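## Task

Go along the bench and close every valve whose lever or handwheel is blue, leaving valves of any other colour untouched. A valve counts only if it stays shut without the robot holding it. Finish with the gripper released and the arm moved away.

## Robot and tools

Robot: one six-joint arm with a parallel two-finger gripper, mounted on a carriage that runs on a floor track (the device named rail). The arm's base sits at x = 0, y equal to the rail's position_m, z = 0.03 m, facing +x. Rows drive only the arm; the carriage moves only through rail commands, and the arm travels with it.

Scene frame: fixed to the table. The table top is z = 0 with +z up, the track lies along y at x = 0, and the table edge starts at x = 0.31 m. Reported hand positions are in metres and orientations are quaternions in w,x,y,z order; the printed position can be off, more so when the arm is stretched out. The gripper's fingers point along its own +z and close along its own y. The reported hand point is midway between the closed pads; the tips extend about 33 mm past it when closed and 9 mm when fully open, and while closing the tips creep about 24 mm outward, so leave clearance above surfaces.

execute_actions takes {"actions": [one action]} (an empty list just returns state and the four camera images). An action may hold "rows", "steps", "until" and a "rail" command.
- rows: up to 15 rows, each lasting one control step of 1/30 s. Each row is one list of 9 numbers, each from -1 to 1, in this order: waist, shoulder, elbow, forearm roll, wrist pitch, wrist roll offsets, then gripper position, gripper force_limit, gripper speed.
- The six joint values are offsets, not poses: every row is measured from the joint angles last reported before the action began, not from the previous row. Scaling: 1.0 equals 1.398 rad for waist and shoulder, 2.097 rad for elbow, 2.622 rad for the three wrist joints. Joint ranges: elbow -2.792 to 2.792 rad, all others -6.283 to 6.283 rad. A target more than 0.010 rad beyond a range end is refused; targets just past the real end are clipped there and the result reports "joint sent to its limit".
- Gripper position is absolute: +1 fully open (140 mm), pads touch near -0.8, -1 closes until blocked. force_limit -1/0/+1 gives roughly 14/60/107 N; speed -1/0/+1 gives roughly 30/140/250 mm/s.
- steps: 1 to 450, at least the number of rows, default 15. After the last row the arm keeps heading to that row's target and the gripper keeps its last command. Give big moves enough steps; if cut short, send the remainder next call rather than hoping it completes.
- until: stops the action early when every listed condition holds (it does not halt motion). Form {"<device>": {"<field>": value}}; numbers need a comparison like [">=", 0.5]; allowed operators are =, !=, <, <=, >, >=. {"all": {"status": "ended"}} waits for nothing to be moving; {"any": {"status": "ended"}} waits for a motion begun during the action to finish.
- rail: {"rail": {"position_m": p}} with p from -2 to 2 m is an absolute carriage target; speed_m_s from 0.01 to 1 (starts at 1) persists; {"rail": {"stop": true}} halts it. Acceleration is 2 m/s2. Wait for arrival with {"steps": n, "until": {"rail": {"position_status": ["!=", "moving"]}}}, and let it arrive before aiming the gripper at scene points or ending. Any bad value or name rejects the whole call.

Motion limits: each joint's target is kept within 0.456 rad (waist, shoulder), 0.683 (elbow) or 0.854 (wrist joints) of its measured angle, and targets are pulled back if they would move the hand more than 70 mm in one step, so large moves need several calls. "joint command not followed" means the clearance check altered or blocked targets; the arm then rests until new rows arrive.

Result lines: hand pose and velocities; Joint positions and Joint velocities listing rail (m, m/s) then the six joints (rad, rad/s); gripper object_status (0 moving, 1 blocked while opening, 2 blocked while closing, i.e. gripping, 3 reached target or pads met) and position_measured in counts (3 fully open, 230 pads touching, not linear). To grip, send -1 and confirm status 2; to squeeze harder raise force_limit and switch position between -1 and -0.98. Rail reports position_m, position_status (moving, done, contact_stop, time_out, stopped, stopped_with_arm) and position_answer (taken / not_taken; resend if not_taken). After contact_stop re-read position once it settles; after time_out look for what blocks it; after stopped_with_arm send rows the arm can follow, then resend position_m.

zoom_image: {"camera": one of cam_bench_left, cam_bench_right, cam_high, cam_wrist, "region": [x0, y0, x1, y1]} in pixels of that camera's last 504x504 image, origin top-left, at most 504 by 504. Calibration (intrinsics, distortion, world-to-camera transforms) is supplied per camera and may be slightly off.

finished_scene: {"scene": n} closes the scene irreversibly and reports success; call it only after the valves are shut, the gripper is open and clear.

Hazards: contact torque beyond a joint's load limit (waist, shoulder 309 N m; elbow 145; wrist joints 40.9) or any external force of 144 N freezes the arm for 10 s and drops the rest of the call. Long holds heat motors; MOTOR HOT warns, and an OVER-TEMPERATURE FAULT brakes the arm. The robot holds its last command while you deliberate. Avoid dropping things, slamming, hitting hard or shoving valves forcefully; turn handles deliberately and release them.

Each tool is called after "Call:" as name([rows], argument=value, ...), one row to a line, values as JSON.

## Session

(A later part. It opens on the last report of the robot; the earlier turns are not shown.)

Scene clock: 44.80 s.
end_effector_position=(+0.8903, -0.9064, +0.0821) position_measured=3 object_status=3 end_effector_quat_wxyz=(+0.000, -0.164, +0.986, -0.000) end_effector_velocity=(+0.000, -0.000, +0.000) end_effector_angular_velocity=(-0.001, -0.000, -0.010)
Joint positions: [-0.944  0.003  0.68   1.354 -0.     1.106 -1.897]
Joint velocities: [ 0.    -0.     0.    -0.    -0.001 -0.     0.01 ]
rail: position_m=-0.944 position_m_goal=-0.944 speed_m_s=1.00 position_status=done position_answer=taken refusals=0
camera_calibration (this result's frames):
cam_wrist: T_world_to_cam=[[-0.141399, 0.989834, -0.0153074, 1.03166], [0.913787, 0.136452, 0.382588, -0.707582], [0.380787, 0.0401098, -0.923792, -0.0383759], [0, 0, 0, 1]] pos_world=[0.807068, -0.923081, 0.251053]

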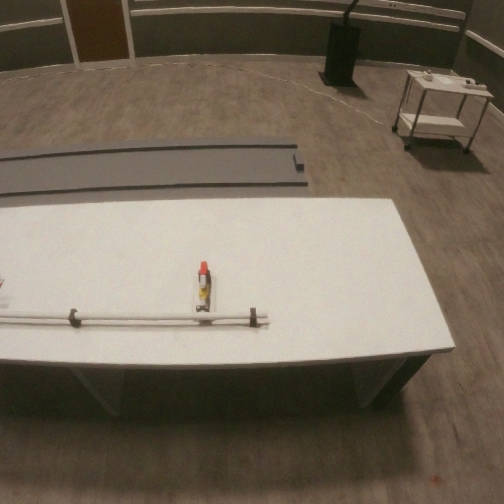

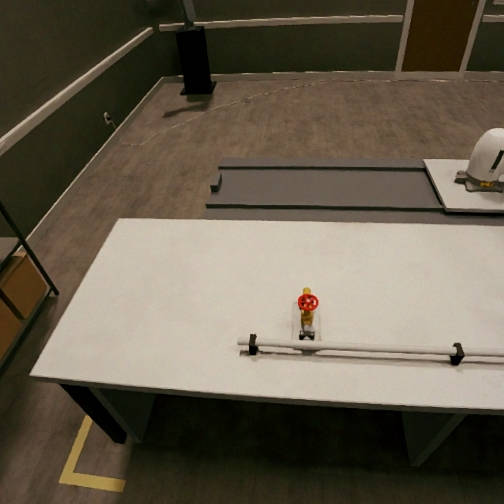

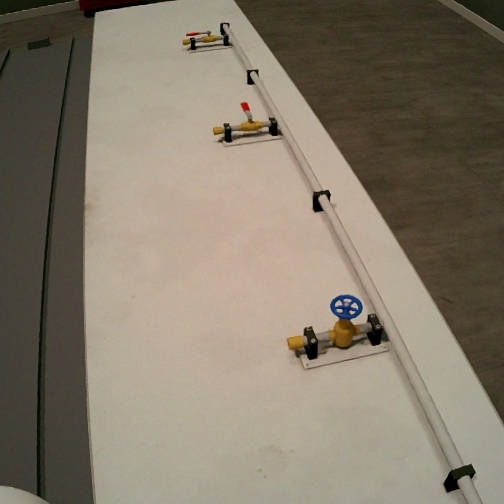

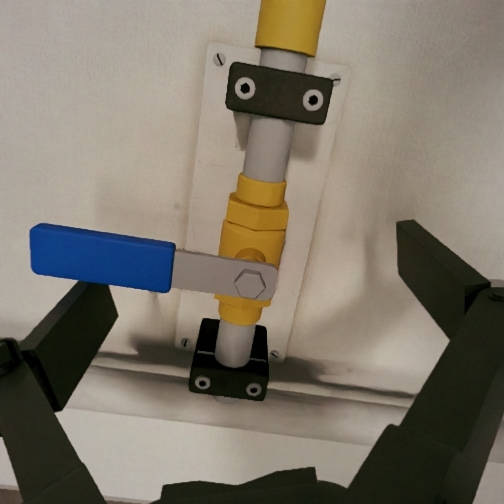

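Call:
execute_actions([
  {"rows": [[0,0,0,0,0,0.0055,1,0,1]], "steps": 1},
])

Scene clock: 45.53 s.
end_effector_position=(+0.8903, -0.9065, +0.0821) position_measured=3 object_status=3 end_effector_quat_wxyz=(+0.000, -0.164, +0.987, -0.000) end_effector_velocity=(+0.000, +0.000, +0.000) end_effector_angular_velocity=(+0.000, -0.001, -0.055)
Joint positions: [-0.944  0.003  0.68   1.354 -0.001  1.106 -1.896]
Joint velocities: [ 0.    -0.     0.     0.     0.    -0.001  0.055]
rail: position_m=-0.944 position_m_goal=-0.944 speed_m_s=1.00 position_status=done position_answer=taken refusals=0
camera_calibration (this result's frames):
cam_wrist: T_world_to_cam=[[-0.140168, 0.990007, -0.0154832, 1.03083], [0.913923, 0.135381, 0.382644, -0.7087], [0.380916, 0.039484, -0.923766, -0.0390621], [0, 0, 0, 1]] pos_world=[0.807067, -0.92304, 0.251056]

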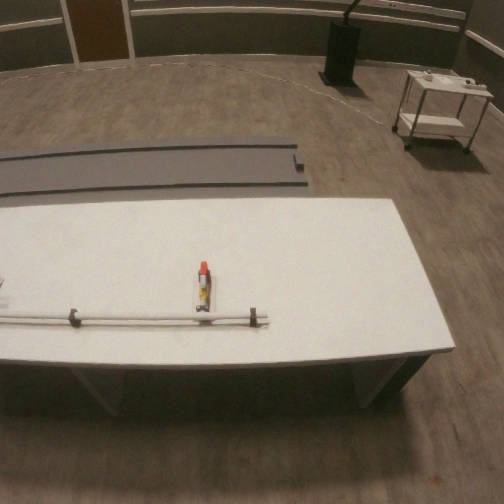

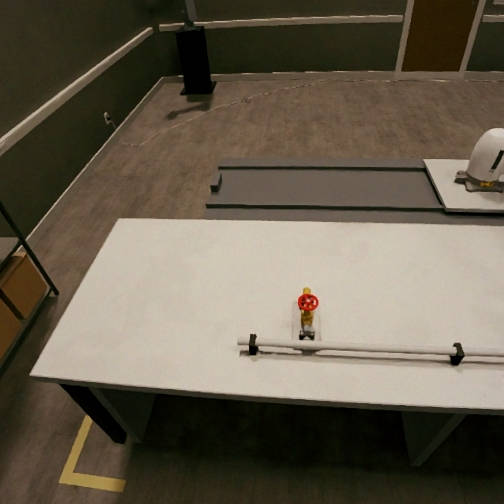

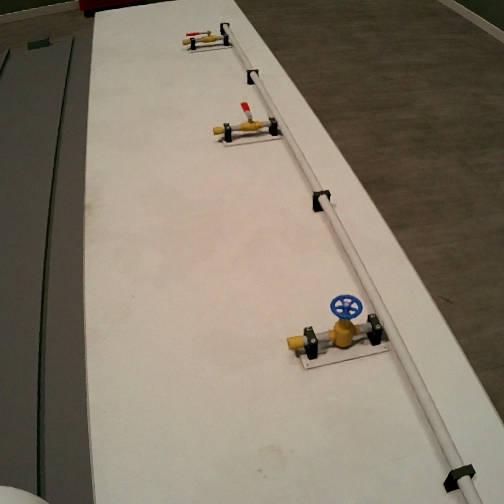

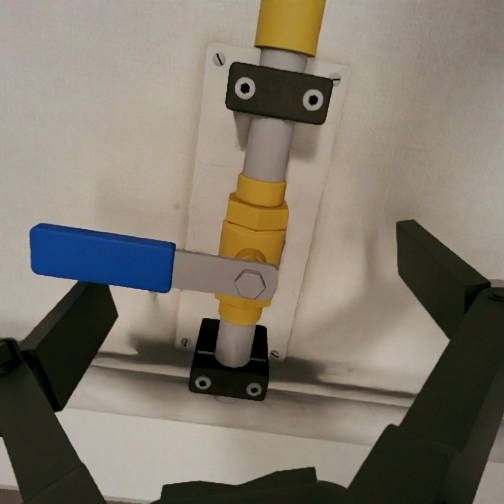

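Call:
execute_actions(actions=[])

Call:
zoom_image(camera="cam_wrist", region=[10, 40, 370, 410])

Scene clock: 46.07 s.
end_effector_position=(+0.8904, -0.9064, +0.0821) position_measured=3 object_status=3 end_effector_quat_wxyz=(+0.001, -0.157, +0.988, -0.000) end_effector_velocity=(-0.001, +0.000, -0.000) end_effector_angular_velocity=(+0.001, +0.001, -0.000)
Joint positions: [-0.944  0.003  0.68   1.354 -0.     1.106 -1.883]
Joint velocities: [0.    0.    0.    0.001 0.001 0.    0.   ]
rail: position_m=-0.944 position_m_goal=-0.944 speed_m_s=1.00 position_status=done position_answer=taken refusals=0
camera_calibration (this result's frames):
cam_wrist: T_world_to_cam=[[-0.127167, 0.991762, -0.0154128, 1.02081], [0.915584, 0.123347, 0.382742, -0.721165], [0.38149, 0.0345602, -0.923727, -0.0440192], [0, 0, 0, 1]] pos_world=[0.806892, -0.921921, 0.251092]

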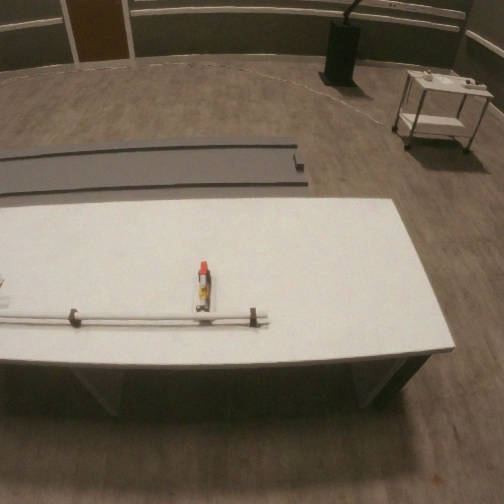

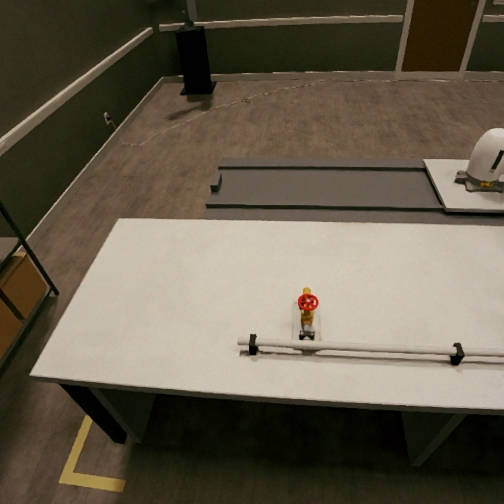

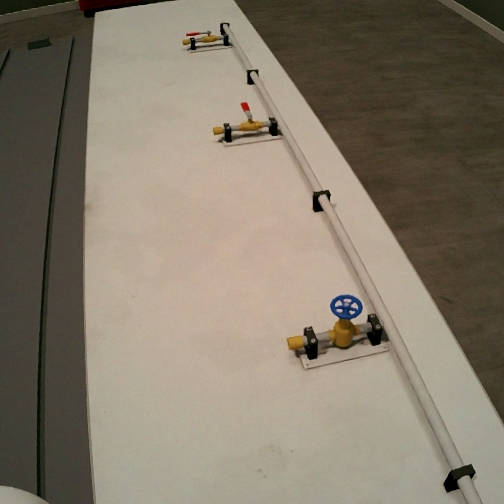

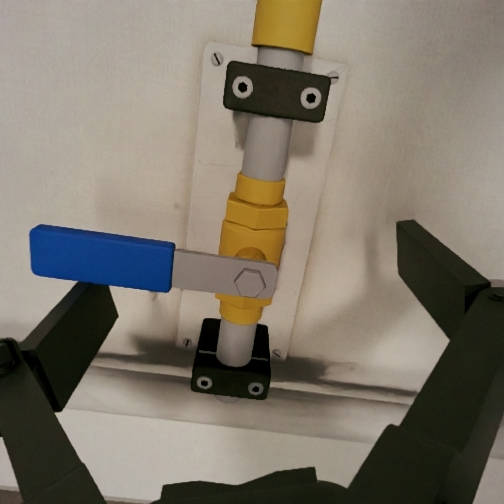

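Region (10, 40, 370, 410) of cam_wrist's 504x504 image, scaled by 1.362, with more detail than that image has; it fills the left 490 columns of this view, and the rest is white.

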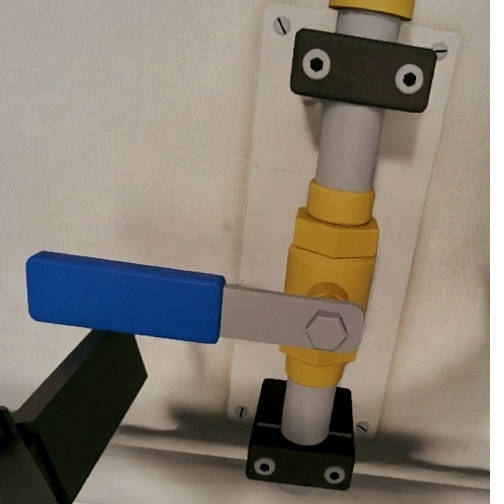

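Call:
execute_actions([
  {"rows": [[0,0,0,0,0,-0.02,1,0,1],[0,0,0,0,0,-0.04,1,0,1],[0,-0.004,-0.003,0,0.0045,-0.05,1,0,1],[0,-0.012,-0.0095,0,0.014,-0.05,1,0,1],[0,-0.023,-0.0185,0,0.027,-0.05,1,0,1],[0,-0.0347,-0.0278,0,0.0407,-0.05,1,0,1],[0,-0.047,-0.042,0,0.0587,-0.05,1,0,1],[0,-0.062,-0.055,0,0.077,-0.05,1,0,1],[0,-0.085,-0.055,0,0.0893,-0.05,1,0,1],[0,-0.11,-0.048,0,0.097,-0.05,1,0,1],[0,-0.14,-0.035,0,0.1026,-0.05,1,0,1],[0,-0.17,-0.02,0,0.1066,-0.05,1,0,1],[0,-0.20,-0.005,0,0.1106,-0.05,1,0,1],[0,-0.23,0.01,0,0.1146,-0.05,1,0,1],[0,-0.254,0.0238,0,0.1167,-0.05,1,0,1]], "steps": 18},
])

Scene clock: 47.57 s.
end_effector_position=(+0.8425, -0.9066, +0.2488) position_measured=3 object_status=3 end_effector_quat_wxyz=(+0.001, -0.219, +0.976, -0.000) end_effector_velocity=(-0.244, -0.001, +0.318) end_effector_angular_velocity=(-0.000, -0.003, +0.016)
Joint positions: [-0.944  0.003  0.508  1.321 -0.     1.311 -2.008]
Joint velocities: [ 0.     0.    -0.529  0.236 -0.     0.29  -0.016]
rail: position_m=-0.944 position_m_goal=-0.944 speed_m_s=1.00 position_status=done position_answer=taken refusals=0
camera_calibration (this result's frames):
cam_wrist: T_world_to_cam=[[-0.2501, 0.968095, -0.0155475, 1.09957], [0.8929, 0.236824, 0.38294, -0.619132], [0.374405, 0.0818911, -0.923642, 0.177065], [0, 0, 0, 1]] pos_world=[0.761531, -0.93236, 0.41773]

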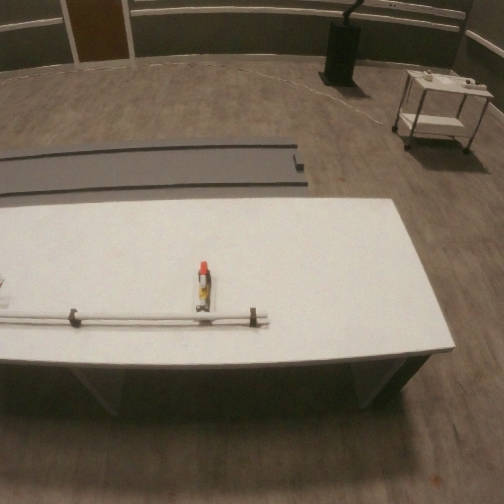

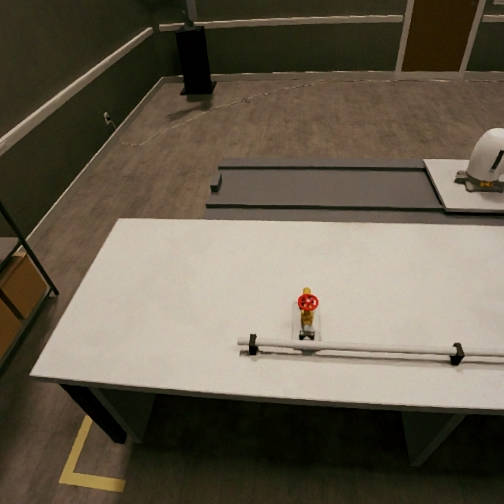

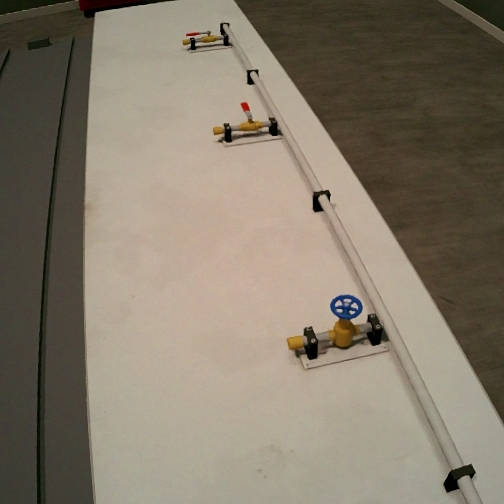

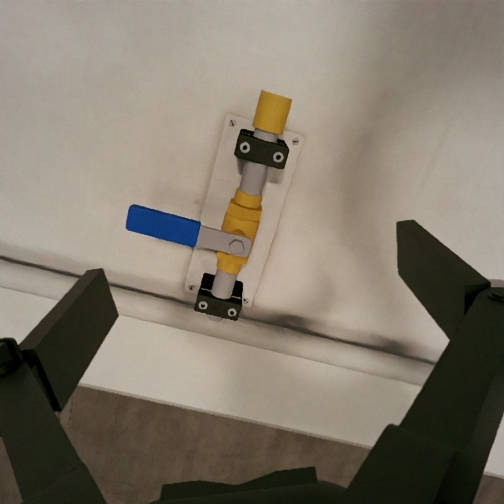

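Call:
execute_actions([
  {"rail": {"position_m": -0.52}, "steps": 1},
])

Scene clock: 48.00 s.
end_effector_position=(+0.8064, -0.9066, +0.2921) position_measured=3 object_status=3 end_effector_quat_wxyz=(+0.000, -0.220, +0.976, -0.000) end_effector_velocity=(-0.022, +0.014, +0.022) end_effector_angular_velocity=(-0.000, +0.003, -0.003)
Joint positions: [-0.944  0.003  0.433  1.355 -0.     1.353 -2.01 ]
Joint velocities: [ 0.018 -0.005 -0.042  0.022  0.     0.023 -0.001]
rail: position_m=-0.944 position_m_goal=-0.520 speed_m_s=1.00 position_status=moving position_answer=taken refusals=0
camera_calibration (this result's frames):
cam_wrist: T_world_to_cam=[[-0.25233, 0.967518, -0.015412, 1.09244], [0.892573, 0.238876, 0.382428, -0.60118], [0.373688, 0.0827419, -0.923857, 0.23199], [0, 0, 0, 1]] pos_world=[0.72556, -0.932541, 0.461071]

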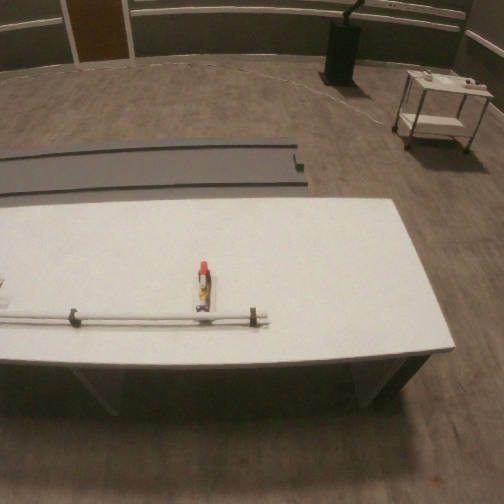

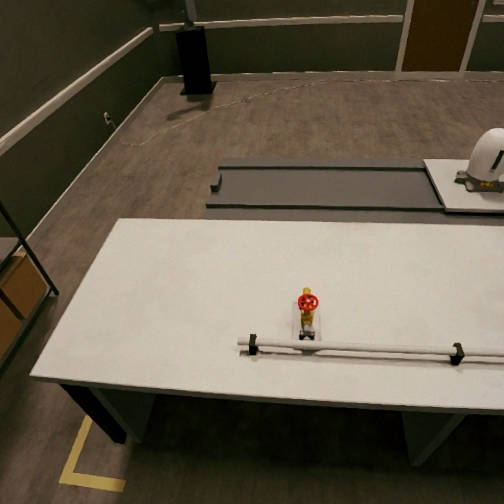

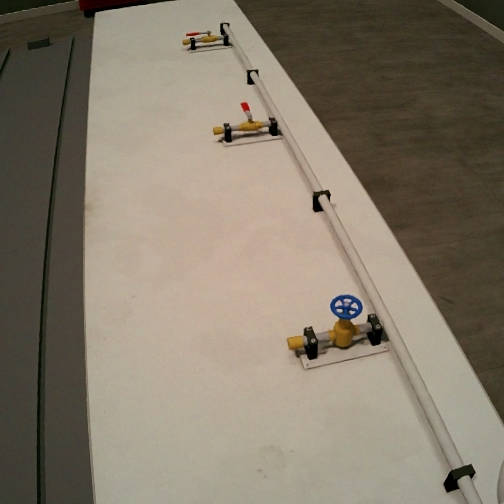

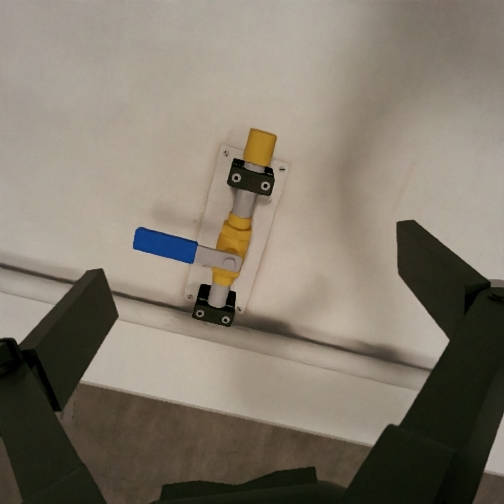

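Call:
zoom_image(camera="cam_high", region=[150, 10, 420, 380])

Region (150, 10, 420, 380) of cam_high's 504x504 image, scaled by 1.362, with more detail than that image has; it fills the left 368 columns of this view, and the rest is white.

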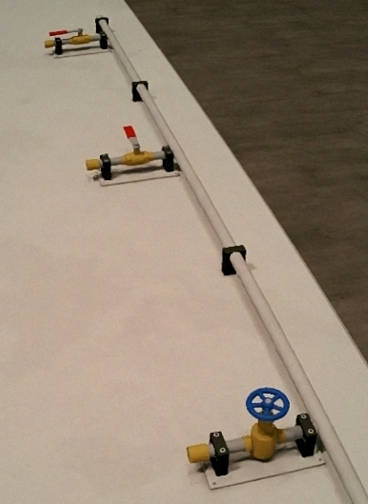

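Call:
execute_actions(actions=[])

Scene clock: 48.57 s.
end_effector_position=(+0.7580, -0.5936, +0.3421) position_measured=3 object_status=3 end_effector_quat_wxyz=(+0.000, -0.221, +0.975, -0.000) end_effector_velocity=(-0.001, +0.673, +0.001) end_effector_angular_velocity=(+0.000, -0.000, -0.002)
Joint positions: [-0.631  0.004  0.34   1.397 -0.     1.404 -2.013]
Joint velocities: [ 0.674 -0.002 -0.002  0.001 -0.     0.001 -0.   ]
rail: position_m=-0.631 position_m_goal=-0.520 speed_m_s=1.00 position_status=moving position_answer=taken refusals=0
camera_calibration (this result's frames):
cam_wrist: T_world_to_cam=[[-0.255496, 0.966687, -0.0154166, 0.780127], [0.891958, 0.241837, 0.382003, -0.649505], [0.373006, 0.0838494, -0.924033, 0.271661], [0, 0, 0, 1]] pos_world=[0.67732, -0.619842, 0.511163]

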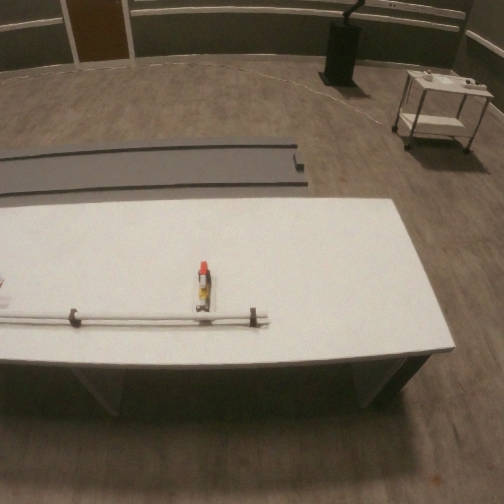

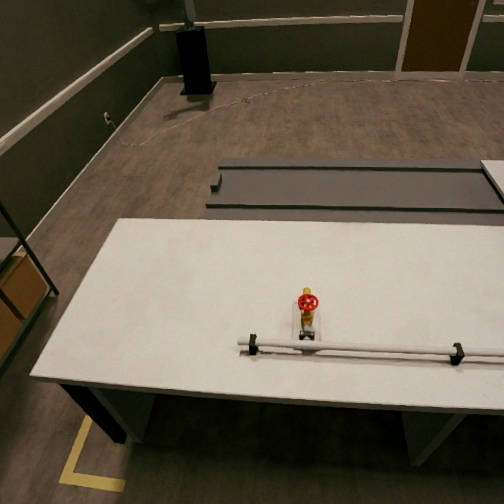

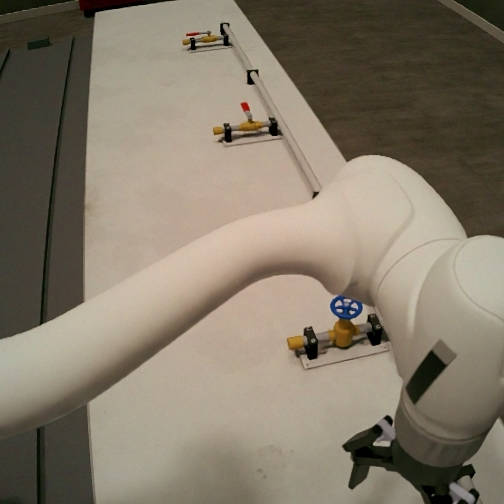

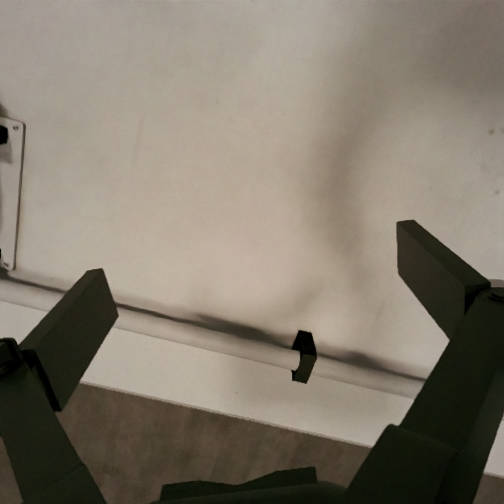

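Call:
execute_actions(actions=[])

Scene clock: 48.90 s.
end_effector_position=(+0.7579, -0.4824, +0.3422) position_measured=3 object_status=3 end_effector_quat_wxyz=(+0.000, -0.221, +0.975, -0.000) end_effector_velocity=(-0.000, +0.012, +0.000) end_effector_angular_velocity=(-0.000, +0.000, -0.002)
Joint positions: [-0.519  0.003  0.34   1.397 -0.     1.404 -2.013]
Joint velocities: [ 0.013 -0.002 -0.     0.     0.     0.    -0.   ]
rail: position_m=-0.519 position_m_goal=-0.520 speed_m_s=1.00 position_status=done position_answer=taken refusals=0
camera_calibration (this result's frames):
cam_wrist: T_world_to_cam=[[-0.25515, 0.966778, -0.0154309, 0.672335], [0.892022, 0.241519, 0.382054, -0.676628], [0.373088, 0.0837163, -0.924011, 0.262304], [0, 0, 0, 1]] pos_world=[0.677251, -0.50854, 0.511255]

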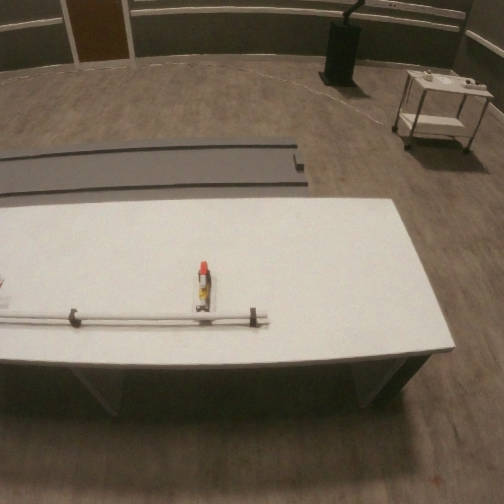

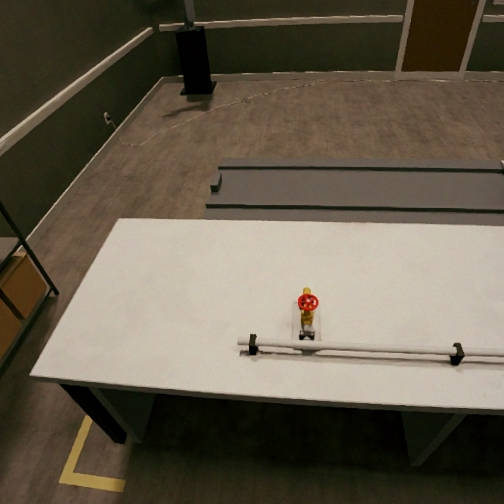

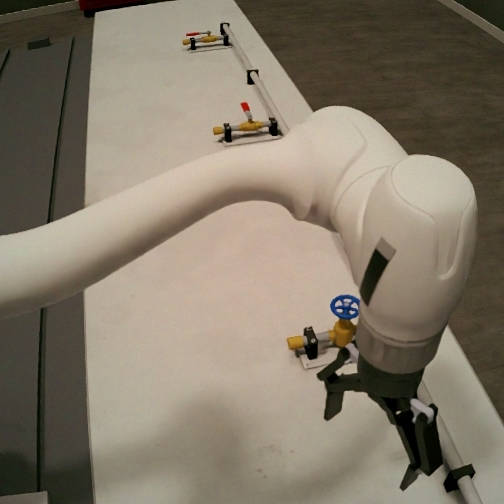

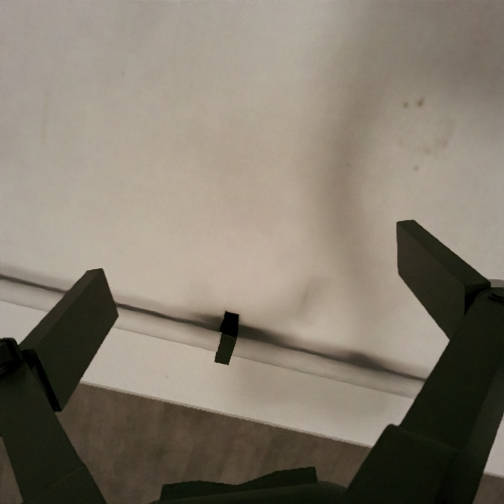

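Call:
finished_scene(scene=2)

The scene is finished: the task was done.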